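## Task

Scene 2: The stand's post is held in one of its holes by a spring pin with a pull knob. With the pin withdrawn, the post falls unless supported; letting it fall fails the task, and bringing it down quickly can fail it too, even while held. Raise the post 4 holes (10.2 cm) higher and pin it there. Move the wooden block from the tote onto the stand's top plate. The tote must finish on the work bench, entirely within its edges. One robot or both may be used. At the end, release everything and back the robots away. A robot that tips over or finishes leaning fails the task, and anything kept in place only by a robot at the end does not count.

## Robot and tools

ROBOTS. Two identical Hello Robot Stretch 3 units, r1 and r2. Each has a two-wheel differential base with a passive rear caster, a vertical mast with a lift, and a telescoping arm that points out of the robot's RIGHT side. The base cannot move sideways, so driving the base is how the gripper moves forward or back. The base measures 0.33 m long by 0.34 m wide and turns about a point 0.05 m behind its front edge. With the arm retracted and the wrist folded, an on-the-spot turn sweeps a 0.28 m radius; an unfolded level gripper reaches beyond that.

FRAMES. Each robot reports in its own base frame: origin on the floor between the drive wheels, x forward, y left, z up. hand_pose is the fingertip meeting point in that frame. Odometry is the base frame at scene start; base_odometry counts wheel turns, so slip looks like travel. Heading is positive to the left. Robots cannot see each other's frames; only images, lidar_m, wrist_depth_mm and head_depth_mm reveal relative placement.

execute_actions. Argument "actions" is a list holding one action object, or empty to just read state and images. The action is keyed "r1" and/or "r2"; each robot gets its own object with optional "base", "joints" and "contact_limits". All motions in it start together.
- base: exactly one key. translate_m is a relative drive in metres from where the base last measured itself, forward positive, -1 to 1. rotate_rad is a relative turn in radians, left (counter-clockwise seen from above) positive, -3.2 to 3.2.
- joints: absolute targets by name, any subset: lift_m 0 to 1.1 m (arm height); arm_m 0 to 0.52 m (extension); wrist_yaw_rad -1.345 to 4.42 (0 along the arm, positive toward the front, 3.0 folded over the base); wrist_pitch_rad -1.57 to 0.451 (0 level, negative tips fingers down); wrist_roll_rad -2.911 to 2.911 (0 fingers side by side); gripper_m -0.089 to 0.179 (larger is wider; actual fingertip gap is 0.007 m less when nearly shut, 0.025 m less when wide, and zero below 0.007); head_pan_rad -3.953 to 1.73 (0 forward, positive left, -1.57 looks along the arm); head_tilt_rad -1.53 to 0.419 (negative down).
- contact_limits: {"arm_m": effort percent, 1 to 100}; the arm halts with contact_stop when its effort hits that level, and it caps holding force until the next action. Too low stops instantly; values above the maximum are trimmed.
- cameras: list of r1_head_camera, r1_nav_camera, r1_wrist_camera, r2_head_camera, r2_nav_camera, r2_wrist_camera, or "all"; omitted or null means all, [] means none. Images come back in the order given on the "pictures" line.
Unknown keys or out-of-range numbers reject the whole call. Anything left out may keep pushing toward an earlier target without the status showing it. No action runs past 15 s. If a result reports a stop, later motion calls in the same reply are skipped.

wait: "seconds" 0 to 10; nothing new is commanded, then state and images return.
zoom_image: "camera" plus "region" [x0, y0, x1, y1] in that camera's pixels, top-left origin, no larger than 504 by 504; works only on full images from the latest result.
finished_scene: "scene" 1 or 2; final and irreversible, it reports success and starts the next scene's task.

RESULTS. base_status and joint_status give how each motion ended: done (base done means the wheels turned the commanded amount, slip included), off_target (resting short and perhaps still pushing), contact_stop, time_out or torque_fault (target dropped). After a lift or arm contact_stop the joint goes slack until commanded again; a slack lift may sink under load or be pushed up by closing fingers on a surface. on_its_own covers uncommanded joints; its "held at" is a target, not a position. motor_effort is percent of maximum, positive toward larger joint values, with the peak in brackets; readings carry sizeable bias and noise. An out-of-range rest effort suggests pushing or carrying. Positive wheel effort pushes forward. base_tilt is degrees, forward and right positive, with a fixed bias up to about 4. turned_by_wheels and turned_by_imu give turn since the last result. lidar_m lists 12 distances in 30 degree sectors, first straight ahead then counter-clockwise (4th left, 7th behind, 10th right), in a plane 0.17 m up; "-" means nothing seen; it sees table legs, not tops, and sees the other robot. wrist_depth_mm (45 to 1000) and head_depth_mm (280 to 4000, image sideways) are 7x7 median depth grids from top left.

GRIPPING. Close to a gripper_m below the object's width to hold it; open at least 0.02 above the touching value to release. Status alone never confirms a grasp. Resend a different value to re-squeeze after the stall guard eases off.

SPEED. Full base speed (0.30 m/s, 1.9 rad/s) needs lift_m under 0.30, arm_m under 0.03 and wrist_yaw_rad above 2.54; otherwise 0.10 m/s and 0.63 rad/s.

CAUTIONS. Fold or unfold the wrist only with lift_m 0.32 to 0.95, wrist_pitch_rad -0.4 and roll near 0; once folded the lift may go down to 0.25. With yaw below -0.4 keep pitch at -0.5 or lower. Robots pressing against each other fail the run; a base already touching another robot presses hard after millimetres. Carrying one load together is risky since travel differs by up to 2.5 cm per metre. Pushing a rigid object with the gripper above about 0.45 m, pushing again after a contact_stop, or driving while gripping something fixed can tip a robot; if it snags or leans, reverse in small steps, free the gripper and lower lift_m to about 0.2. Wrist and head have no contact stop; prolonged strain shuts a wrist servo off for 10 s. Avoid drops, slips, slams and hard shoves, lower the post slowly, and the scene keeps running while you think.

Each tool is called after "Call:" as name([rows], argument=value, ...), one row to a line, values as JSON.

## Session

Call:
execute_actions(actions=[])

Scene clock: 0.00 s.
r1.base_odometry: x=+0.000 y=+0.000 heading=+0.000 (m, m, rad; r1's odometry frame)
r1.turned_by_wheels: +0.000 (rad since the last result)
r1.turned_by_imu: +0.000 (rad since the last result)
r1.base_tilt: forward=-0.2 right=+1.5 (deg)
r1.lidar_m: 1.40 0.88 0.79 0.80 0.97 1.87 3.55 1.74 1.89 1.25 2.00 5.25
r1.head_depth_mm: 1986 2985 - - - 3250 2186 / 2006 3069 - - - 3226 2179 / 2025 2881 3279 3354 3573 3058 2181 / 1951 2177 2246 2272 2342 2432 2164 / 1687 1728 1740 1809 1837 1878 1905 / 1383 1400 1436 1461 1487 1513 1556 / 1177 1189 1195 1226 1242 1263 1287
r1.base_status: not commanded
r1.joint_positions: lift_m=+0.300 arm_m=+0.001 wrist_yaw_rad=+2.989 wrist_pitch_rad=-0.494 wrist_roll_rad=-0.004 gripper_m=+0.037 head_pan_rad=+0.007 head_tilt_rad=+0.014
r1.joint_status: not commanded
r1.motor_effort: left_wheel=-1 right_wheel=+0 lift_m=+20 arm_m=+0 wrist_yaw_rad=+0 wrist_pitch_rad=+5 wrist_roll_rad=+0 gripper_m=-1 head_pan_rad=-1 head_tilt_rad=+2 (%)
r1.hand_pose: x=+0.0113 y=+0.0660 z=+0.2963 quat_wxyz=(+0.225, +0.695, +0.121, +0.672) (m; r1's base frame)
r1.wrist_depth_mm: 957 - 836 798 753 701 660 / 993 - 911 869 821 781 726 / 764 779 809 814 838 805 787 / 632 629 649 657 667 674 683 / 536 536 - 561 572 565 574 / 474 - - - 481 487 487 / - - - - 421 424 428
r2.base_odometry: x=+0.000 y=+0.000 heading=+0.000 (m, m, rad; r2's odometry frame)
r2.turned_by_wheels: +0.000 (rad since the last result)
r2.turned_by_imu: +0.000 (rad since the last result)
r2.base_tilt: forward=-0.2 right=+0.9 (deg)
r2.lidar_m: 1.04 1.60 3.64 3.99 3.84 1.08 1.18 1.80 2.52 1.21 0.97 0.96
r2.head_depth_mm: 935 943 949 958 968 974 984 / 1002 1013 1018 1033 1038 1050 1060 / 1078 1092 1104 1110 1126 1134 1147 / 1171 1184 1196 1211 1220 1240 1250 / 1283 1294 1309 1330 1340 1360 1377 / 1414 1426 1446 1458 1487 1503 1526 / 1570 1590 1614 1648 1668 1694 1711
r2.base_status: not commanded
r2.joint_positions: lift_m=+0.540 arm_m=+0.001 wrist_yaw_rad=+2.967 wrist_pitch_rad=-0.373 wrist_roll_rad=+0.011 gripper_m=+0.037 head_pan_rad=+0.010 head_tilt_rad=+0.010
r2.joint_status: not commanded
r2.motor_effort: left_wheel=+0 right_wheel=-1 lift_m=+31 arm_m=-1 wrist_yaw_rad=+1 wrist_pitch_rad=+8 wrist_roll_rad=+0 gripper_m=+1 head_pan_rad=+0 head_tilt_rad=+2 (%)
r2.hand_pose: x=+0.0186 y=+0.0803 z=+0.5625 quat_wxyz=(+0.192, +0.707, +0.069, +0.677) (m; r2's base frame)
r2.wrist_depth_mm: - - - - - - - / - - - - - - - / - - - - - - - / - - - - - - - / - - - - - - - / 852 844 - 873 924 889 864 / 720 727 745 729 740 749 734
pictures: r1_head_camera (sideways: a quarter turn clockwise sets it upright), r1_nav_camera (sideways: a quarter turn counterclockwise sets it upright), r1_wrist_camera, r2_head_camera (sideways: a quarter turn clockwise sets it upright), r2_nav_camera (sideways: a quarter turn counterclockwise sets it upright), r2_wrist_camera
camera_calibration (this result's frames):
r1_head_camera: T_world_to_cam=[[-0.00848671, -0.0598168, -0.998173, 1.32582], [-0.029721, 0.997783, -0.0595408, 0.0864334], [0.999522, 0.0291614, -0.0102457, -0.0345568], [0, 0, 0, 1]] pos_world=[0.048361, -0.00592785, 1.32819]
r1_nav_camera: T_world_to_cam=[[-0.0427718, 0.0376725, 0.998374, -1.26005], [0.0277461, -0.998859, 0.0388794, 0.0111506], [0.9987, 0.029364, 0.0416777, -0.104805], [0, 0, 0, 1]] pos_world=[0.0504646, 0.0616844, 1.26193]
r1_wrist_camera: T_world_to_cam=[[0.993585, -0.106273, 0.0386711, -0.0161905], [-0.0392411, -0.644685, -0.76344, 0.299588], [0.106064, 0.757025, -0.64472, 0.310681], [0, 0, 0, 1]] pos_world=[-0.00510914, -0.043774, 0.429646]
r2_head_camera: T_world_to_cam=[[-0.0224614, 0.0147581, -0.999639, 1.32249], [-0.0639873, 0.99782, 0.016169, -0.0151135], [0.997698, 0.0643274, -0.0214681, -0.0203664], [0, 0, 0, 1]] pos_world=[0.0490574, -0.00312665, 1.32182]
r2_nav_camera: T_world_to_cam=[[-0.00807825, 0.0540859, 0.998504, -1.26019], [-0.0393871, -0.997779, 0.053728, -0.0122313], [0.999191, -0.0388942, 0.0101906, -0.0584921], [0, 0, 0, 1]] pos_world=[0.0477829, 0.0536795, 1.25956]
r2_wrist_camera: T_world_to_cam=[[0.981165, -0.192222, 0.0191091, -0.0202476], [-0.0827048, -0.507421, -0.85772, 0.558679], [0.174569, 0.839985, -0.513762, 0.380269], [0, 0, 0, 1]] pos_world=[-0.000311501, -0.0398271, 0.674945]
Images, in order (width x height): r1_head_camera 896x504, r1_nav_camera 672x504, r1_wrist_camera 644x364, r2_head_camera 896x504, r2_nav_camera 672x504, r2_wrist_camera 644x364.

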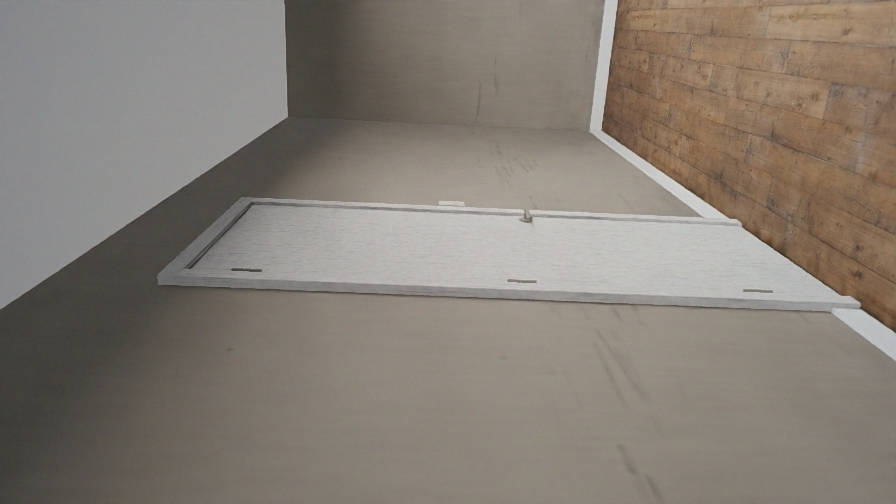

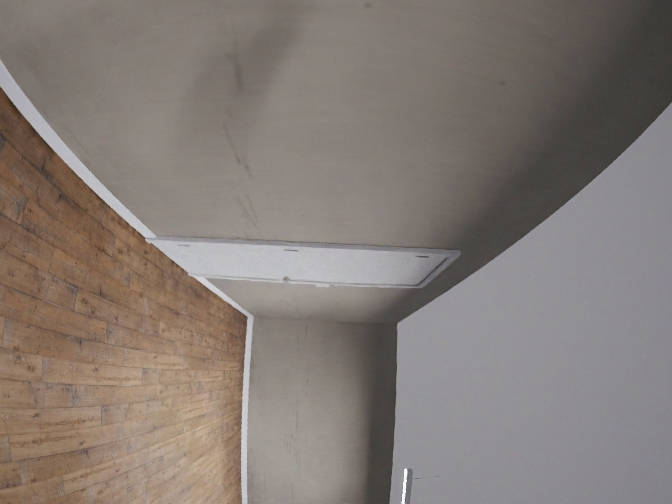

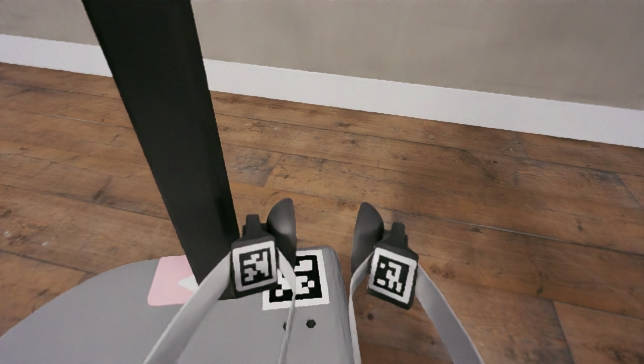

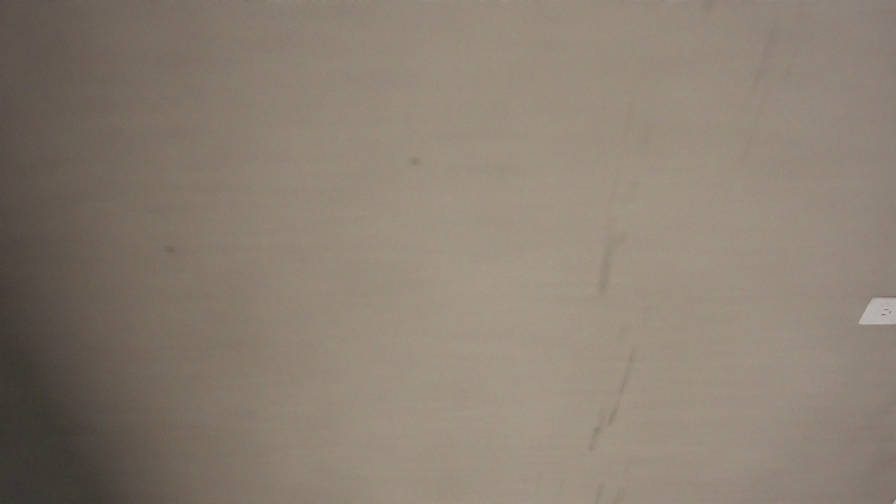

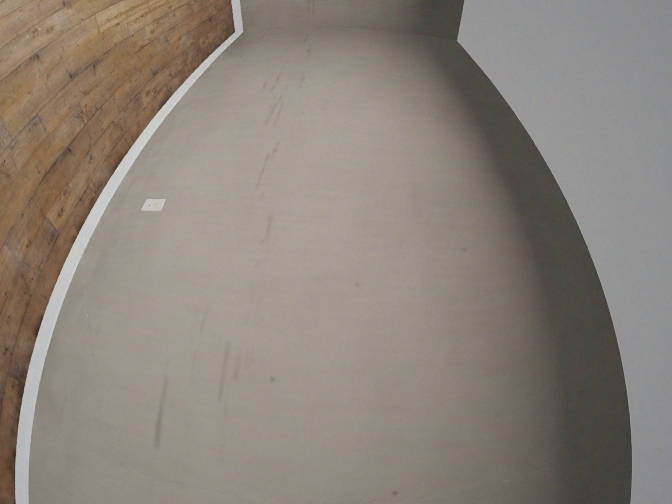

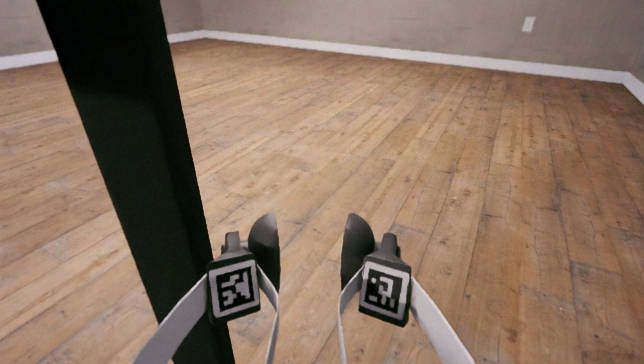

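Call:
execute_actions([
  {"r1":{"base":{"rotate_rad":-2.5},"joints":{"head_tilt_rad":-0.45,"wrist_pitch_rad":-0.4,"lift_m":0.28}},"r2":{"base":{"rotate_rad":-2.3},"joints":{"head_pan_rad":-0.6,"head_tilt_rad":-0.4,"lift_m":0.28}}},
], cameras=["r1_head_camera","r1_nav_camera","r2_head_camera","r2_nav_camera"])

Scene clock: 11.37 s.
r1.base_odometry: x=+0.000 y=+0.000 heading=-2.500 (m, m, rad; r1's odometry frame)
r1.turned_by_wheels: -2.500 (rad since the last result)
r1.turned_by_imu: -2.449 (rad since the last result)
r1.base_tilt: forward=-0.2 right=+1.5 (deg)
r1.lidar_m: 1.74 1.25 1.94 2.00 3.65 1.17 0.83 0.80 0.82 1.09 2.69 3.61
r1.head_depth_mm: 3904 - - 2831 2067 1616 1344 / - - - 2810 2060 1621 1330 / - - - 2631 2035 1601 1320 / 3968 - - 2719 2011 1586 1328 / 3730 - - 2720 2003 1598 1325 / 3557 3909 - 2688 1977 1593 1312 / 3392 3604 3835 2693 1979 1570 1316
r1.base_status: done
r1.joint_positions: lift_m=+0.280 arm_m=+0.001 wrist_yaw_rad=+2.989 wrist_pitch_rad=-0.421 wrist_roll_rad=-0.004 gripper_m=+0.037 head_pan_rad=+0.007 head_tilt_rad=-0.445
r1.joint_status: all done
r1.motor_effort: left_wheel=+1(9) right_wheel=-2(6) lift_m=+17(17) arm_m=-1(0) wrist_yaw_rad=+0(1) wrist_pitch_rad=+7(7) wrist_roll_rad=+0(0) gripper_m=+0(1) head_pan_rad=+0(1) head_tilt_rad=-3(29) (%)
r1.hand_pose: x=+0.0128 y=+0.0757 z=+0.2923 quat_wxyz=(+0.200, +0.699, +0.095, +0.680) (m; r1's base frame)
r1.wrist_depth_mm: - - - - - - - / - - - - - - - / 838 844 880 909 913 941 946 / 649 671 698 704 715 722 733 / 543 552 - 574 584 589 599 / 471 495 - 480 491 495 500 / - - - - 422 432 432
r2.base_odometry: x=+0.000 y=+0.000 heading=-2.300 (m, m, rad; r2's odometry frame)
r2.turned_by_wheels: -2.300 (rad since the last result)
r2.turned_by_imu: -2.251 (rad since the last result)
r2.base_tilt: forward=-0.3 right=+1.0 (deg)
r2.lidar_m: 4.50 1.43 1.01 0.96 0.99 1.31 3.23 3.77 4.00 1.08 1.11 1.48
r2.head_depth_mm: - - 1964 1459 2164 1619 1402 / - - 1985 2597 2181 1711 1408 / - - - 3039 2052 1716 1410 / - - - 2876 2135 1715 1412 / - - - 3057 2205 1729 1419 / - - - 3125 2238 1734 1416 / - - - 3117 2234 1744 1430
r2.base_status: done
r2.joint_positions: lift_m=+0.281 arm_m=+0.001 wrist_yaw_rad=+2.967 wrist_pitch_rad=-0.373 wrist_roll_rad=+0.011 gripper_m=+0.037 head_pan_rad=-0.593 head_tilt_rad=-0.395
r2.joint_status: all done
r2.motor_effort: left_wheel=+2(13) right_wheel=-2(7) lift_m=+15(25) arm_m=-1(0) wrist_yaw_rad=-1(2) wrist_pitch_rad=+8(8) wrist_roll_rad=+0(0) gripper_m=+0(1) head_pan_rad=-4(42) head_tilt_rad=-2(27) (%)
r2.hand_pose: x=+0.0186 y=+0.0803 z=+0.3036 quat_wxyz=(+0.192, +0.707, +0.069, +0.677) (m; r2's base frame)
r2.wrist_depth_mm: 794 - 888 938 - - - / 871 - 958 - - - - / 911 - - - - - - / 810 - 823 815 825 821 823 / 635 623 670 649 654 660 663 / 523 530 - 538 560 540 538 / 461 - - 459 458 460 449
pictures: r1_head_camera (sideways: a quarter turn clockwise sets it upright), r1_nav_camera (sideways: a quarter turn counterclockwise sets it upright), r2_head_camera (sideways: a quarter turn clockwise sets it upright), r2_nav_camera (sideways: a quarter turn counterclockwise sets it upright)
camera_calibration (this result's frames):
r1_head_camera: T_world_to_cam=[[-0.449268, -0.0628327, -0.891185, 1.18865], [-0.0537057, 0.997619, -0.0432624, 0.0653559], [0.891781, 0.0284253, -0.451573, 0.540519], [0, 0, 0, 1]] pos_world=[0.0555054, -0.00587892, 1.30621]
r1_nav_camera: T_world_to_cam=[[0.403406, 0.0407252, 0.914115, -1.15249], [0.0427927, -0.998756, 0.0256113, 0.0283519], [0.91402, 0.0287856, -0.404646, 0.476666], [0, 0, 0, 1]] pos_world=[0.0280258, 0.061531, 1.24566]
r2_head_camera: T_world_to_cam=[[-0.335115, 0.243908, -0.910059, 1.20726], [0.521878, 0.85225, 0.0362405, -0.0448043], [0.784436, -0.462795, -0.412892, 0.49041], [0, 0, 0, 1]] pos_world=[0.0432597, -0.0293174, 1.30279]
r2_nav_camera: T_world_to_cam=[[0.350617, -0.170982, 0.920779, -1.16068], [-0.577257, -0.813666, 0.0687181, -0.0284331], [0.737456, -0.55562, -0.383985, 0.456178], [0, 0, 0, 1]] pos_world=[0.0541292, 0.0318715, 1.24585]
Images, in order (width x height): r1_head_camera 896x504, r1_nav_camera 672x504, r2_head_camera 896x504, r2_nav_camera 672x504.

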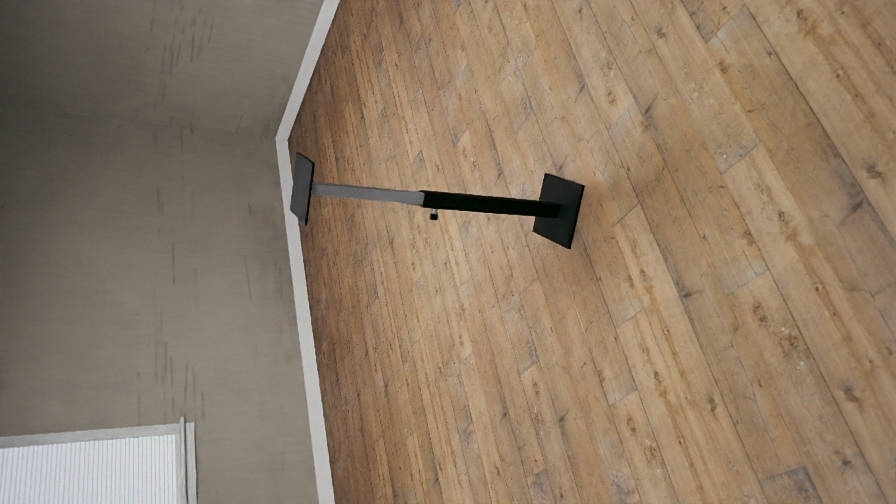

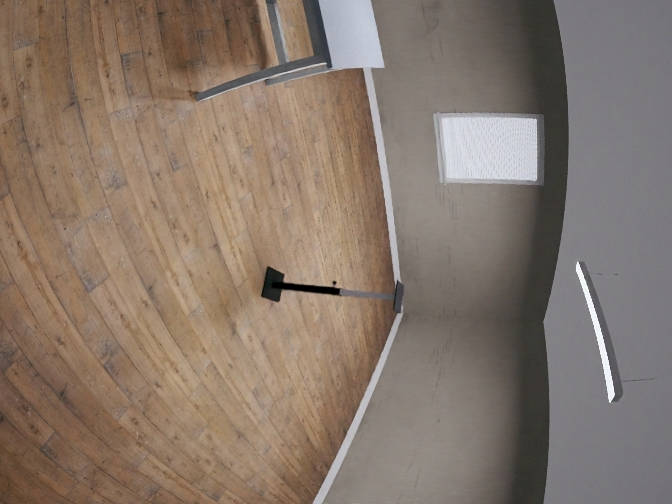

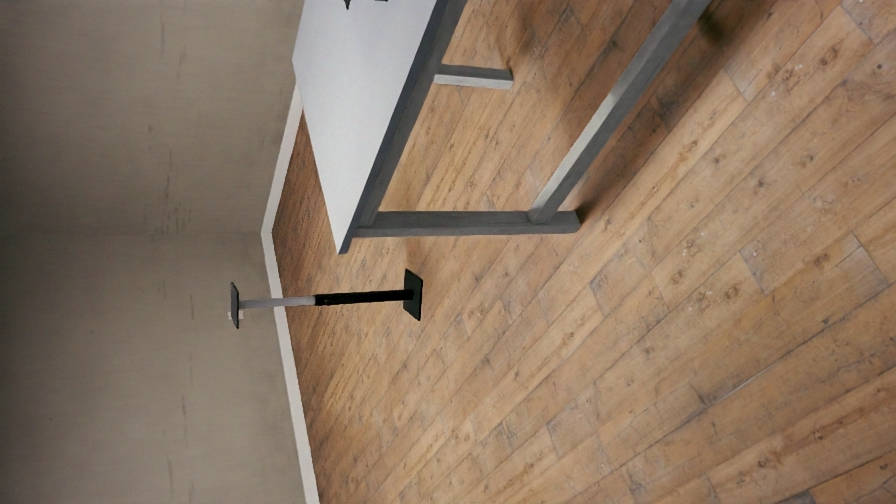

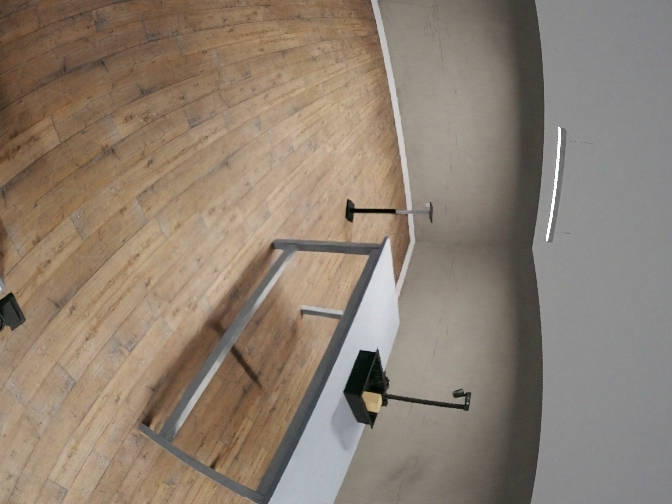

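Call:
execute_actions([
  {"r1":{"base":{"rotate_rad":0.09}},"r2":{"base":{"rotate_rad":-0.75}}},
], cameras=[])

Call:
execute_actions([
  {"r1":{"base":{"translate_m":1.0}},"r2":{"base":{"translate_m":1.0}}},
], cameras=[])

Call:
execute_actions([
  {"r1":{"base":{"translate_m":0.12},"joints":{"lift_m":0.6}},"r2":{"base":{"rotate_rad":0.75},"joints":{"lift_m":0.94,"head_pan_rad":-1.57,"head_tilt_rad":-0.7}}},
], cameras=["r2_head_camera"])

Call:
execute_actions([
  {"r1":{"base":{"rotate_rad":1.19},"joints":{"wrist_yaw_rad":0,"head_pan_rad":-1.57,"head_tilt_rad":-0.8}},"r2":{"joints":{"wrist_yaw_rad":0}}},
], cameras=["r1_head_camera","r1_wrist_camera","r2_wrist_camera"])

Scene clock: 38.00 s.
r1.base_odometry: x=+0.000 y=+0.000 heading=-2.410 (m, m, rad; r1's odometry frame)
r1.turned_by_wheels: +0.090 (rad since the last result)
r1.turned_by_imu: +0.089 (rad since the last result)
r1.base_tilt: forward=-0.2 right=+1.5 (deg)
r1.lidar_m: 1.74 1.25 1.99 2.00 2.55 1.08 0.82 0.80 0.84 1.19 3.52 3.71
r1.head_depth_mm: - - - 2851 2056 1617 1342 / - - - 2680 2040 1616 1338 / 3924 - - 2785 2012 1605 1330 / 3816 - - 2778 2013 1599 1325 / 3535 3893 - 2723 2018 1583 1313 / 3470 3718 3943 2746 2005 1595 1311 / 3282 3561 3819 2685 1977 1567 1308
r1.base_status: done
r1.joint_positions: lift_m=+0.280 arm_m=+0.001 wrist_yaw_rad=+2.989 wrist_pitch_rad=-0.420 wrist_roll_rad=-0.004 gripper_m=+0.037 head_pan_rad=+0.007 head_tilt_rad=-0.445
r1.joint_status: not commanded
r1.motor_effort: left_wheel=-2(6) right_wheel=+1(6) lift_m=+17(17) arm_m=-1(0) wrist_yaw_rad=+0(0) wrist_pitch_rad=+7(7) wrist_roll_rad=+1(0) gripper_m=+0(1) head_pan_rad=+0(0) head_tilt_rad=-2(3) (%)
r1.hand_pose: x=+0.0128 y=+0.0757 z=+0.2924 quat_wxyz=(+0.200, +0.699, +0.095, +0.680) (m; r1's base frame)
r1.wrist_depth_mm: - - - - - - - / - - - - - - - / 838 843 872 910 914 937 960 / 663 670 694 707 714 723 734 / 543 550 - 572 598 589 597 / 467 492 - 487 492 494 505 / - - - - 421 432 435
r2.base_odometry: x=+0.000 y=+0.000 heading=-3.050 (m, m, rad; r2's odometry frame)
r2.turned_by_wheels: -0.750 (rad since the last result)
r2.turned_by_imu: -0.731 (rad since the last result)
r2.base_tilt: forward=-0.3 right=+1.0 (deg)
r2.lidar_m: 1.26 5.15 1.93 1.12 0.96 0.96 1.11 1.93 3.64 4.21 3.82 1.07
r2.head_depth_mm: 3219 3514 3783 3015 2172 1696 1401 / 3324 3582 3828 1305 2016 1658 1399 / 3403 3671 3850 1241 2189 1709 1399 / 3461 3768 3933 1254 2194 1621 1411 / 3555 3793 3996 1325 2209 1629 1420 / 3620 3882 1721 1344 2220 1635 1419 / 3579 - 3441 1415 2240 1636 1426
r2.base_status: done
r2.joint_positions: lift_m=+0.281 arm_m=+0.001 wrist_yaw_rad=+2.967 wrist_pitch_rad=-0.373 wrist_roll_rad=+0.011 gripper_m=+0.037 head_pan_rad=-0.593 head_tilt_rad=-0.395
r2.joint_status: not commanded
r2.motor_effort: left_wheel=+1(12) right_wheel=-2(6) lift_m=+15(15) arm_m=-1(1) wrist_yaw_rad=+0(0) wrist_pitch_rad=+8(8) wrist_roll_rad=+0(0) gripper_m=+1(1) head_pan_rad=-4(4) head_tilt_rad=-1(1) (%)
r2.hand_pose: x=+0.0186 y=+0.0803 z=+0.3036 quat_wxyz=(+0.192, +0.707, +0.069, +0.677) (m; r2's base frame)
r2.wrist_depth_mm: 724 - - - - - - / 765 - - - - - - / 812 - - - - - - / 793 - 815 823 823 839 837 / 632 625 670 642 642 667 661 / 529 523 - 537 555 542 550 / 456 - - 457 452 457 461
pictures: none
No camera images: the call's "cameras" was empty. Leave "cameras" out to get every camera's image.

Scene clock: 42.93 s.
r1.base_odometry: x=-0.744 y=-0.668 heading=-2.410 (m, m, rad; r1's odometry frame)
r1.turned_by_wheels: +0.000 (rad since the last result)
r1.turned_by_imu: +0.000 (rad since the last result)
r1.base_tilt: forward=-0.2 right=+1.4 (deg)
r1.lidar_m: 3.16 3.09 1.16 0.69 2.05 2.28 1.73 1.68 1.77 2.51 3.05 0.78
r1.head_depth_mm: 3384 3727 3981 2816 855 1535 1334 / 3195 3534 3754 2785 2038 1617 1274 / 3021 3328 3616 2749 2031 1615 1323 / 2891 3182 3446 2711 2025 1592 1323 / 2816 3010 3291 2685 2020 1607 1313 / 2699 2859 3157 2670 1997 1588 1317 / 2572 2748 3022 2658 1976 1574 1306
r1.base_status: done
r1.joint_positions: lift_m=+0.280 arm_m=+0.001 wrist_yaw_rad=+2.989 wrist_pitch_rad=-0.420 wrist_roll_rad=-0.004 gripper_m=+0.037 head_pan_rad=+0.007 head_tilt_rad=-0.445
r1.joint_status: not commanded
r1.motor_effort: left_wheel=-1(7) right_wheel=+1(6) lift_m=+18(17) arm_m=-1(1) wrist_yaw_rad=+0(1) wrist_pitch_rad=+7(7) wrist_roll_rad=+0(0) gripper_m=-1(0) head_pan_rad=-1(1) head_tilt_rad=-2(2) (%)
r1.hand_pose: x=+0.0128 y=+0.0758 z=+0.2925 quat_wxyz=(+0.200, +0.699, +0.095, +0.680) (m; r1's base frame)
r1.wrist_depth_mm: - - - - - - - / - - - - - - - / 849 851 870 852 932 938 962 / 666 675 692 689 707 730 737 / 548 554 - 572 596 589 596 / 472 492 - 485 492 496 499 / - - - - 422 428 432
r2.base_odometry: x=-0.996 y=-0.092 heading=-3.050 (m, m, rad; r2's odometry frame)
r2.turned_by_wheels: +0.000 (rad since the last result)
r2.turned_by_imu: +0.001 (rad since the last result)
r2.base_tilt: forward=-0.3 right=+1.0 (deg)
r2.lidar_m: 0.44 0.77 3.31 1.92 1.66 1.66 1.93 3.35 0.75 0.44 0.38 0.38
r2.head_depth_mm: 2644 2824 3060 2988 821 640 576 / 2713 2892 3143 2985 801 646 577 / 2759 2953 3207 3042 892 661 578 / 2797 3014 3306 3055 831 665 580 / 2858 3084 3357 3101 905 707 582 / 2938 3159 3420 1260 908 712 585 / 2987 3243 3547 1273 915 715 585
r2.base_status: done
r2.joint_positions: lift_m=+0.281 arm_m=+0.001 wrist_yaw_rad=+2.967 wrist_pitch_rad=-0.373 wrist_roll_rad=+0.011 gripper_m=+0.037 head_pan_rad=-0.593 head_tilt_rad=-0.396
r2.joint_status: not commanded
r2.motor_effort: left_wheel=+2(14) right_wheel=-2(3) lift_m=+16(15) arm_m=-1(1) wrist_yaw_rad=+0(0) wrist_pitch_rad=+8(8) wrist_roll_rad=+0(0) gripper_m=+1(1) head_pan_rad=-4(4) head_tilt_rad=-2(2) (%)
r2.hand_pose: x=+0.0186 y=+0.0803 z=+0.3036 quat_wxyz=(+0.192, +0.707, +0.069, +0.677) (m; r2's base frame)
r2.wrist_depth_mm: - - - - - - - / - - - - - - - / - - - - - - - / 801 - 805 830 840 832 840 / 638 623 662 642 657 651 664 / 528 530 - 533 554 538 539 / 458 - - 456 453 461 461
pictures: none
No camera images: the call's "cameras" was empty. Leave "cameras" out to get every camera's image.

Scene clock: 49.77 s.
r1.base_odometry: x=-0.834 y=-0.748 heading=-2.410 (m, m, rad; r1's odometry frame)
r1.turned_by_wheels: +0.000 (rad since the last result)
r1.turned_by_imu: +0.001 (rad since the last result)
r1.base_tilt: forward=-0.1 right=+1.5 (deg)
r1.lidar_m: 3.07 2.98 1.11 0.70 5.87 2.42 1.83 1.79 1.88 2.66 3.01 0.67
r1.head_depth_mm: 3260 3591 3806 2809 808 1582 944 / 3123 3447 3671 2803 2060 1608 1324 / 2982 3235 3533 2767 2030 1603 1329 / 2824 3090 3358 2762 2022 1588 1319 / 2719 2939 3167 2702 1999 1604 1312 / 2586 2806 3061 2714 2000 1585 1309 / 2474 2665 2876 2675 1983 1579 1308
r1.base_status: done
r1.joint_positions: lift_m=+0.600 arm_m=+0.001 wrist_yaw_rad=+2.989 wrist_pitch_rad=-0.419 wrist_roll_rad=-0.004 gripper_m=+0.037 head_pan_rad=+0.007 head_tilt_rad=-0.445
r1.joint_status: all done
r1.motor_effort: left_wheel=-1(9) right_wheel=+0(6) lift_m=+23(23) arm_m=-1(0) wrist_yaw_rad=+0(0) wrist_pitch_rad=+7(7) wrist_roll_rad=+0(1) gripper_m=-1(0) head_pan_rad=+0(0) head_tilt_rad=-2(2) (%)
r1.hand_pose: x=+0.0128 y=+0.0759 z=+0.6122 quat_wxyz=(+0.200, +0.699, +0.095, +0.680) (m; r1's base frame)
r1.wrist_depth_mm: - - - - - - - / - - - - - - - / - - - - - - - / - - - - - - - / 972 962 - - - - - / 823 844 - 856 872 879 881 / 711 732 719 750 741 760 772
r2.base_odometry: x=-0.996 y=-0.092 heading=-2.300 (m, m, rad; r2's odometry frame)
r2.turned_by_wheels: +0.750 (rad since the last result)
r2.turned_by_imu: +0.735 (rad since the last result)
r2.base_tilt: forward=-0.3 right=+1.0 (deg)
r2.lidar_m: 4.43 2.47 1.75 1.66 1.71 2.27 4.33 0.57 0.40 0.38 0.39 0.52
r2.head_depth_mm: 2847 3071 953 789 - - 1146 / 2875 3032 957 769 - - 1152 / 2828 3053 898 711 - - - / 2827 3076 830 714 - - 1139 / 2821 3096 962 720 - - 1143 / 2819 3074 910 723 654 1304 1147 / 2789 3059 992 791 657 1307 1212
r2.base_status: done
r2.joint_positions: lift_m=+0.939 arm_m=+0.001 wrist_yaw_rad=+2.967 wrist_pitch_rad=-0.373 wrist_roll_rad=+0.011 gripper_m=+0.037 head_pan_rad=-1.563 head_tilt_rad=-0.691
r2.joint_status: all done
r2.motor_effort: left_wheel=-2(10) right_wheel=+0(4) lift_m=+45(46) arm_m=-1(1) wrist_yaw_rad=+0(0) wrist_pitch_rad=+8(8) wrist_roll_rad=+0(0) gripper_m=+1(1) head_pan_rad=-4(55) head_tilt_rad=-4(22) (%)
r2.hand_pose: x=+0.0186 y=+0.0803 z=+0.9622 quat_wxyz=(+0.192, +0.707, +0.069, +0.677) (m; r2's base frame)
r2.wrist_depth_mm: - - - - - - - / - - - - - - - / - - - - - - - / - - - - - - - / - - - - - - - / - - - - - - - / - - - - - - -
pictures: r2_head_camera (sideways: a quarter turn clockwise sets it upright)
camera_calibration (this result's frames):
r2_head_camera: T_world_to_cam=[[0.00973634, 0.662091, -0.749361, 0.995626], [0.998118, 0.0389418, 0.0473751, -0.0621891], [0.060548, -0.748411, -0.660465, 0.81693], [0, 0, 0, 1]] pos_world=[0.00291481, -0.0453738, 1.28858]
Images, in order (width x height): r2_head_camera 896x504.

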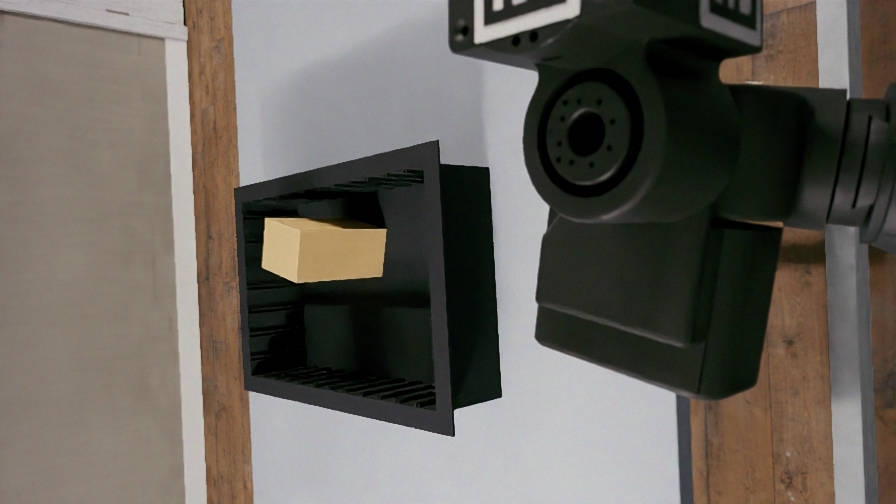

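Scene clock: 52.60 s.
r1.base_odometry: x=-0.834 y=-0.748 heading=-1.220 (m, m, rad; r1's odometry frame)
r1.turned_by_wheels: +1.190 (rad since the last result)
r1.turned_by_imu: +1.172 (rad since the last result)
r1.base_tilt: forward=-0.2 right=+1.5 (deg)
r1.lidar_m: 1.10 0.69 4.15 2.17 1.80 1.79 1.99 3.02 3.00 0.67 2.99 2.98
r1.head_depth_mm: 2842 2681 2130 1742 1491 1296 1161 / 3073 2658 2027 1748 1495 1291 - / 3252 2625 787 1680 1481 1290 - / 3433 2626 1911 1719 1433 1298 - / 3415 2623 2058 1711 1469 1278 1135 / 3250 2596 2064 1711 1451 1271 1129 / 3017 2608 2053 1700 1456 1268 1123
r1.base_status: done
r1.joint_positions: lift_m=+0.600 arm_m=+0.001 wrist_yaw_rad=+0.002 wrist_pitch_rad=-0.419 wrist_roll_rad=-0.004 gripper_m=+0.037 head_pan_rad=-1.563 head_tilt_rad=-0.790
r1.joint_status: all done
r1.motor_effort: left_wheel=-2(6) right_wheel=+1(3) lift_m=+23(23) arm_m=-1(1) wrist_yaw_rad=-1(1) wrist_pitch_rad=+7(6) wrist_roll_rad=+0(0) gripper_m=-1(0) head_pan_rad=-3(35) head_tilt_rad=-4(28) (%)
r1.hand_pose: x=-0.0210 y=-0.3700 z=+0.6122 quat_wxyz=(+0.693, +0.148, -0.690, -0.146) (m; r1's base frame)
r1.wrist_depth_mm: - - - - - - - / - - - - - - - / - - - - - - - / - - - - - - - / 977 996 - 946 - - - / 832 840 817 812 875 879 892 / 728 726 734 740 746 768 769
r2.base_odometry: x=-0.996 y=-0.092 heading=-2.300 (m, m, rad; r2's odometry frame)
r2.turned_by_wheels: +0.000 (rad since the last result)
r2.turned_by_imu: +0.000 (rad since the last result)
r2.base_tilt: forward=-0.2 right=+0.9 (deg)
r2.lidar_m: 4.41 2.47 1.74 1.66 1.71 2.26 4.35 0.57 0.40 0.38 0.39 0.52
r2.head_depth_mm: 2853 3029 950 789 - - - / 2838 3047 956 790 - - - / 2854 3044 899 763 - - - / 2835 3058 829 717 648 1320 1152 / 2819 3079 963 718 652 1297 1146 / 2804 3080 911 723 655 1302 1148 / 2815 3057 993 789 657 1305 1213
r2.base_status: not commanded
r2.joint_positions: lift_m=+0.939 arm_m=+0.001 wrist_yaw_rad=+0.004 wrist_pitch_rad=-0.373 wrist_roll_rad=+0.011 gripper_m=+0.037 head_pan_rad=-1.563 head_tilt_rad=-0.691
r2.joint_status: all done
r2.motor_effort: left_wheel=-3(2) right_wheel=+0(0) lift_m=+45(45) arm_m=-1(1) wrist_yaw_rad=-2(2) wrist_pitch_rad=+8(8) wrist_roll_rad=-1(0) gripper_m=+1(1) head_pan_rad=-4(4) head_tilt_rad=-4(4) (%)
r2.hand_pose: x=-0.0207 y=-0.3759 z=+0.9622 quat_wxyz=(+0.692, +0.132, -0.698, -0.131) (m; r2's base frame)
r2.wrist_depth_mm: - - - - - - - / - - - - - - - / 826 806 682 651 851 847 - / 593 572 580 548 626 629 638 / 470 380 373 380 488 490 504 / 389 394 - 401 417 409 411 / 333 340 338 342 339 347 347
pictures: r1_head_camera (sideways: a quarter turn clockwise sets it upright), r1_wrist_camera, r2_wrist_camera
camera_calibration (this result's frames):
r1_head_camera: T_world_to_cam=[[-0.06545, 0.724242, -0.686433, 0.919383], [0.997471, 0.0665927, -0.0248462, 0.0349524], [0.0277167, -0.686323, -0.726769, 0.903798], [0, 0, 0, 1]] pos_world=[0.000259289, -0.047886, 1.28881]
r1_wrist_camera: T_world_to_cam=[[-0.998106, -0.0449752, 0.041972, -0.0638698], [-0.0603632, 0.584462, -0.809173, 0.740762], [0.0118617, -0.810174, -0.58607, 0.230016], [0, 0, 0, 1]] pos_world=[-0.0217624, -0.249467, 0.736891]
r2_wrist_camera: T_world_to_cam=[[-0.999696, 0.0155722, 0.0191152, -0.0399081], [-0.00838571, 0.514324, -0.857555, 1.05219], [-0.0231855, -0.857454, -0.514038, 0.333819], [0, 0, 0, 1]] pos_world=[-0.0233329, -0.254309, 1.07467]
Images, in order (width x height): r1_head_camera 896x504, r1_wrist_camera 644x364, r2_wrist_camera 644x364.

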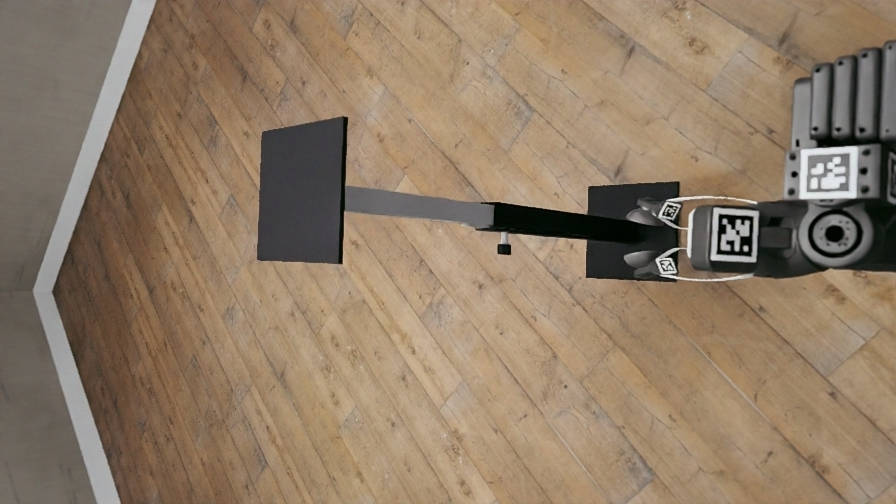

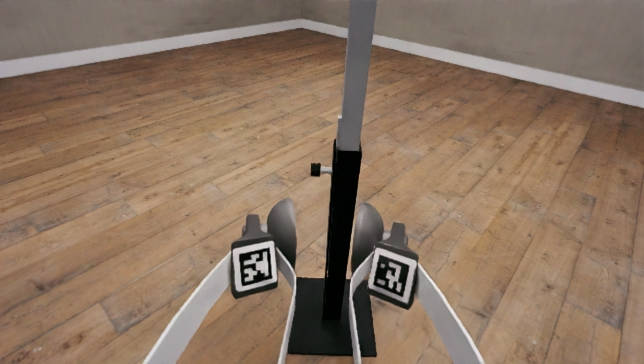

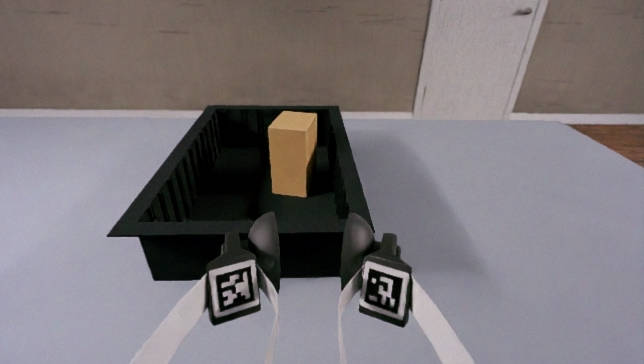

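Call:
execute_actions([
  {"r1":{"base":{"translate_m":-0.022},"joints":{"wrist_pitch_rad":0.4,"gripper_m":0.11,"arm_m":0.2,"lift_m":0.58}},"r2":{"base":{"translate_m":0.05},"joints":{"lift_m":0.98,"arm_m":0.43,"wrist_pitch_rad":-0.65,"gripper_m":0.12}}},
], cameras=["r2_head_camera","r1_wrist_camera","r2_wrist_camera"])

Scene clock: 73.27 s.
r1.base_odometry: x=-0.841 y=-0.728 heading=-1.220 (m, m, rad; r1's odometry frame)
r1.turned_by_wheels: +0.000 (rad since the last result)
r1.turned_by_imu: +0.001 (rad since the last result)
r1.base_tilt: forward=-0.1 right=+1.5 (deg)
r1.lidar_m: 1.13 0.72 4.11 2.15 1.78 1.77 1.97 3.00 2.98 0.67 3.01 3.00
r1.head_depth_mm: 2818 2671 2084 1742 1502 1295 1144 / 3067 2634 2123 1736 1521 1316 - / 3224 2643 790 1742 1539 1264 1136 / 3425 2619 783 1725 1469 1287 1134 / 3414 2612 2091 1707 1461 1280 1132 / 3183 2618 2075 1710 1459 1271 1130 / 2988 2532 2061 1698 1448 1266 1128
r1.base_status: done
r1.joint_positions: lift_m=+0.580 arm_m=+0.200 wrist_yaw_rad=+0.001 wrist_pitch_rad=+0.378 wrist_roll_rad=-0.004 gripper_m=+0.110 head_pan_rad=-1.563 head_tilt_rad=-0.790
r1.joint_status: all done
r1.motor_effort: left_wheel=-1(6) right_wheel=+1(1) lift_m=+17(19) arm_m=+1(0) wrist_yaw_rad=+0(1) wrist_pitch_rad=+8(9) wrist_roll_rad=+1(0) gripper_m=+0(87) head_pan_rad=-3(3) head_tilt_rad=-5(5) (%)
r1.hand_pose: x=-0.0212 y=-0.5918 z=+0.7910 quat_wxyz=(+0.696, -0.132, -0.693, +0.133) (m; r1's base frame)
r1.wrist_depth_mm: - - - - - - - / - - - - - - - / - - - - - - - / - - - 259 318 - - / - - - - - - - / - - - - - - - / - - - - - - -
r2.base_odometry: x=-1.029 y=-0.129 heading=-2.300 (m, m, rad; r2's odometry frame)
r2.turned_by_wheels: +0.000 (rad since the last result)
r2.turned_by_imu: +0.001 (rad since the last result)
r2.base_tilt: forward=-0.3 right=+1.0 (deg)
r2.lidar_m: 4.37 2.47 1.75 1.66 1.71 2.27 4.40 0.56 0.40 0.38 0.39 0.52
r2.head_depth_mm: - 2989 953 763 639 1305 1146 / - 3012 925 719 642 1306 1151 / - 2965 841 712 644 1310 1155 / 2803 3054 933 712 648 1293 1136 / 2843 3058 908 718 652 1292 1142 / 2820 3076 981 764 653 1300 1208 / 2794 3059 995 790 655 1303 1210
r2.base_status: done
r2.joint_positions: lift_m=+0.979 arm_m=+0.430 wrist_yaw_rad=+0.002 wrist_pitch_rad=-0.661 wrist_roll_rad=+0.011 gripper_m=+0.120 head_pan_rad=-1.563 head_tilt_rad=-0.691
r2.joint_status: all done
r2.motor_effort: left_wheel=-2(4) right_wheel=+0(4) lift_m=+45(45) arm_m=+2(3) wrist_yaw_rad=-1(3) wrist_pitch_rad=+6(7) wrist_roll_rad=+0(0) gripper_m=+1(82) head_pan_rad=-4(3) head_tilt_rad=-3(3) (%)
r2.hand_pose: x=-0.0212 y=-0.7621 z=+0.9417 quat_wxyz=(+0.666, +0.229, -0.672, -0.231) (m; r2's base frame)
r2.wrist_depth_mm: - - - - - - - / - - - - - - - / 496 501 507 514 512 525 529 / 426 338 355 360 420 444 449 / 370 286 377 380 313 387 390 / 325 - 330 209 273 344 346 / 226 284 301 189 261 302 311
pictures: r1_wrist_camera, r2_head_camera (sideways: a quarter turn clockwise sets it upright), r2_wrist_camera
camera_calibration (this result's frames):
r1_wrist_camera: T_world_to_cam=[[-0.998185, -0.00110833, 0.0602082, -0.0699848], [-0.0591409, -0.170253, -0.983624, 0.706445], [0.0113408, -0.9854, 0.169879, -0.546566], [0, 0, 0, 1]] pos_world=[-0.0218795, -0.418389, 0.79194]
r2_head_camera: T_world_to_cam=[[0.00984163, 0.662089, -0.74936, 0.995626], [0.998124, 0.038783, 0.0473751, -0.0621891], [0.060429, -0.748421, -0.660465, 0.81693], [0, 0, 0, 1]] pos_world=[0.00290759, -0.0453733, 1.28858]
r2_wrist_camera: T_world_to_cam=[[-0.999649, 0.0115023, 0.0238519, -0.0416326], [-0.00765144, 0.736849, -0.676015, 1.23184], [-0.025351, -0.67596, -0.736502, 0.339872], [0, 0, 0, 1]] pos_world=[-0.0235766, -0.677459, 1.08405]
Images, in order (width x height): r1_wrist_camera 644x364, r2_head_camera 896x504, r2_wrist_camera 644x364.

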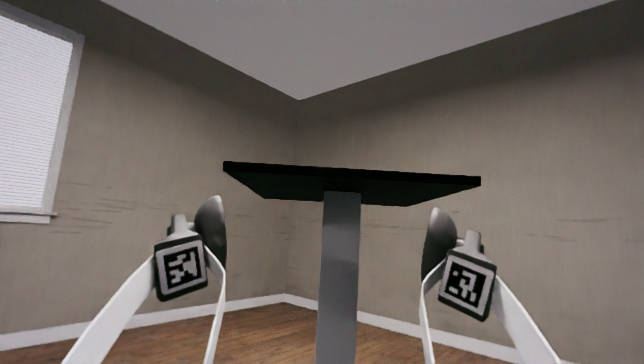

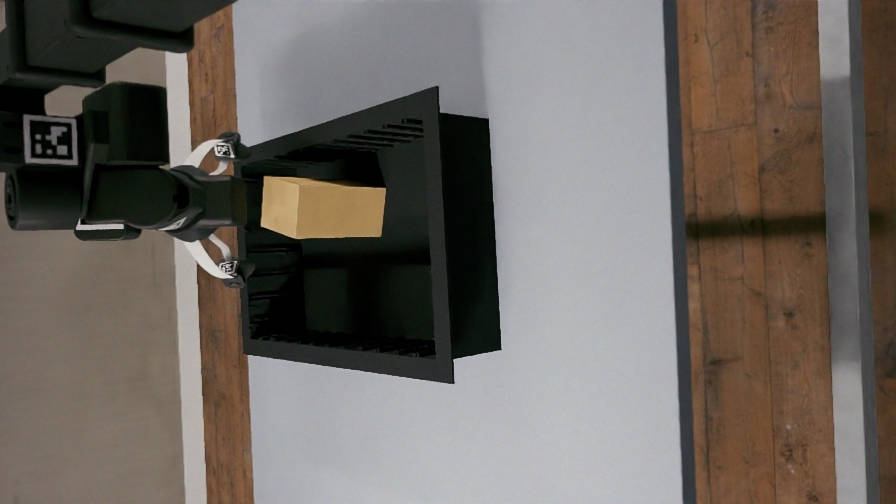

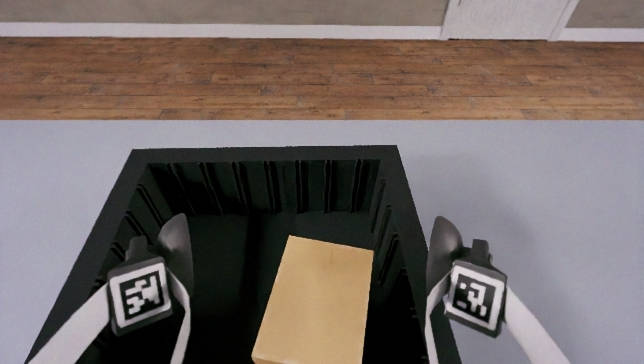

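Call:
execute_actions([
  {"r1":{"base":{"translate_m":-0.008},"joints":{"arm_m":0.295}},"r2":{"joints":{"lift_m":0.89,"arm_m":0.42,"gripper_m":0.105}}},
], cameras=["r1_head_camera","r1_wrist_camera","r2_wrist_camera"])

Scene clock: 80.43 s.
r1.base_odometry: x=-0.844 y=-0.720 heading=-1.220 (m, m, rad; r1's odometry frame)
r1.turned_by_wheels: +0.000 (rad since the last result)
r1.turned_by_imu: +0.001 (rad since the last result)
r1.base_tilt: forward=-0.2 right=+1.5 (deg)
r1.lidar_m: 1.13 0.72 4.10 2.13 1.77 1.77 1.96 3.00 2.99 0.67 3.03 3.00
r1.head_depth_mm: 2802 2696 2134 1733 1496 1300 1144 / 3019 2648 2110 1743 1480 1315 - / 3178 2643 789 1792 1415 1285 1148 / 3404 2625 784 1691 1405 1279 1134 / 3400 2626 2065 1724 1473 1275 1127 / 3232 2599 2080 1725 1465 1269 1127 / 3019 2571 2060 1697 1453 1275 1127
r1.base_status: done
r1.joint_positions: lift_m=+0.580 arm_m=+0.295 wrist_yaw_rad=+0.001 wrist_pitch_rad=+0.378 wrist_roll_rad=-0.004 gripper_m=+0.110 head_pan_rad=-1.563 head_tilt_rad=-0.790
r1.joint_status: all done
r1.motor_effort: left_wheel=-1(5) right_wheel=+1(3) lift_m=+17(17) arm_m=+1(2) wrist_yaw_rad=+0(0) wrist_pitch_rad=+7(7) wrist_roll_rad=+0(0) gripper_m=+0(1) head_pan_rad=-3(3) head_tilt_rad=-4(5) (%)
r1.hand_pose: x=-0.0212 y=-0.6868 z=+0.7911 quat_wxyz=(+0.696, -0.133, -0.693, +0.133) (m; r1's base frame)
r1.wrist_depth_mm: - - - - - - - / - - - - - - - / - - 114 108 112 108 - / - - - 164 198 - - / - - - 161 - - - / - - - 157 - - - / - - - 153 - - -
r2.base_odometry: x=-1.029 y=-0.129 heading=-2.300 (m, m, rad; r2's odometry frame)
r2.turned_by_wheels: +0.000 (rad since the last result)
r2.turned_by_imu: +0.001 (rad since the last result)
r2.base_tilt: forward=-0.3 right=+0.9 (deg)
r2.lidar_m: 4.37 2.47 1.75 1.67 1.71 2.27 4.40 0.56 0.40 0.38 0.39 0.52
r2.head_depth_mm: 2823 3064 - 765 637 1307 1148 / 2862 - 910 719 642 1311 1151 / 2821 - 858 712 645 1305 1153 / 2828 3085 935 714 648 1295 1135 / 2821 3060 908 719 650 1299 1143 / 2820 3065 986 764 653 1306 1210 / 2800 3058 992 788 658 1307 1211
r2.base_status: not commanded
r2.joint_positions: lift_m=+0.891 arm_m=+0.420 wrist_yaw_rad=+0.002 wrist_pitch_rad=-0.647 wrist_roll_rad=+0.009 gripper_m=+0.105 head_pan_rad=-1.563 head_tilt_rad=-0.691
r2.joint_status: all done
r2.motor_effort: left_wheel=+0(3) right_wheel=-1(0) lift_m=+12(38) arm_m=-3(5) wrist_yaw_rad=+0(0) wrist_pitch_rad=-2(6) wrist_roll_rad=+1(1) gripper_m=+2(62) head_pan_rad=-4(4) head_tilt_rad=-3(4) (%)
r2.hand_pose: x=-0.0212 y=-0.7552 z=+0.8558 quat_wxyz=(+0.668, +0.224, -0.673, -0.226) (m; r2's base frame)
r2.wrist_depth_mm: - - - - - - - / 445 284 284 290 453 471 474 / 242 290 308 305 267 386 391 / 209 297 315 154 205 331 330 / 208 273 264 135 180 279 289 / 207 242 134 122 236 247 255 / 197 214 214 155 213 149 229
pictures: r1_head_camera (sideways: a quarter turn clockwise sets it upright), r1_wrist_camera, r2_wrist_camera
camera_calibration (this result's frames):
r1_head_camera: T_world_to_cam=[[-0.0653901, 0.724268, -0.686411, 0.919353], [0.997476, 0.0665107, -0.0248444, 0.03495], [0.0276596, -0.686303, -0.72679, 0.903825], [0, 0, 0, 1]] pos_world=[0.000255313, -0.0478851, 1.28881]
r1_wrist_camera: T_world_to_cam=[[-0.998185, -0.00107008, 0.0602083, -0.0700733], [-0.0591457, -0.170403, -0.983598, 0.690187], [0.0113122, -0.985374, 0.17003, -0.640275], [0, 0, 0, 1]] pos_world=[-0.0218816, -0.513375, 0.791951]
r2_wrist_camera: T_world_to_cam=[[-0.999629, 0.0108097, 0.0250099, -0.0411708], [-0.00931338, 0.727068, -0.686502, 1.17027], [-0.0256048, -0.68648, -0.726697, 0.264955], [0, 0, 0, 1]] pos_world=[-0.0234722, -0.668534, 0.996965]
Images, in order (width x height): r1_head_camera 896x504, r1_wrist_camera 644x364, r2_wrist_camera 644x364.

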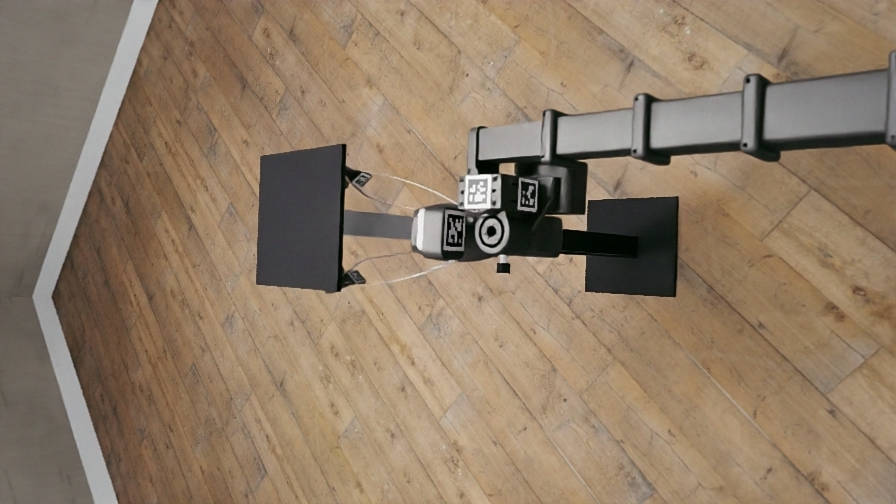

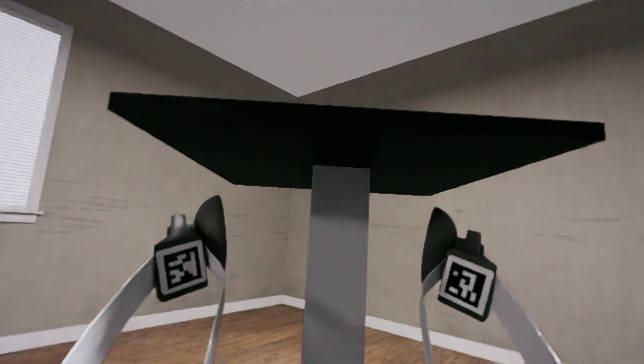

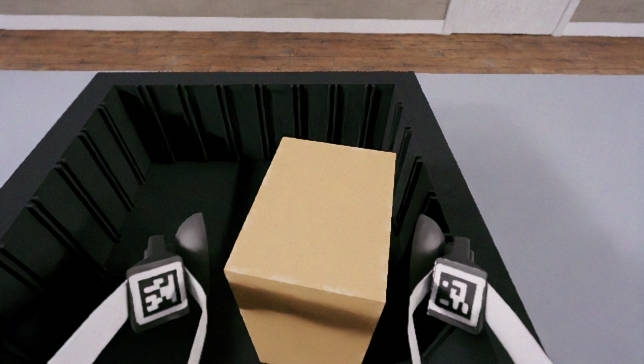

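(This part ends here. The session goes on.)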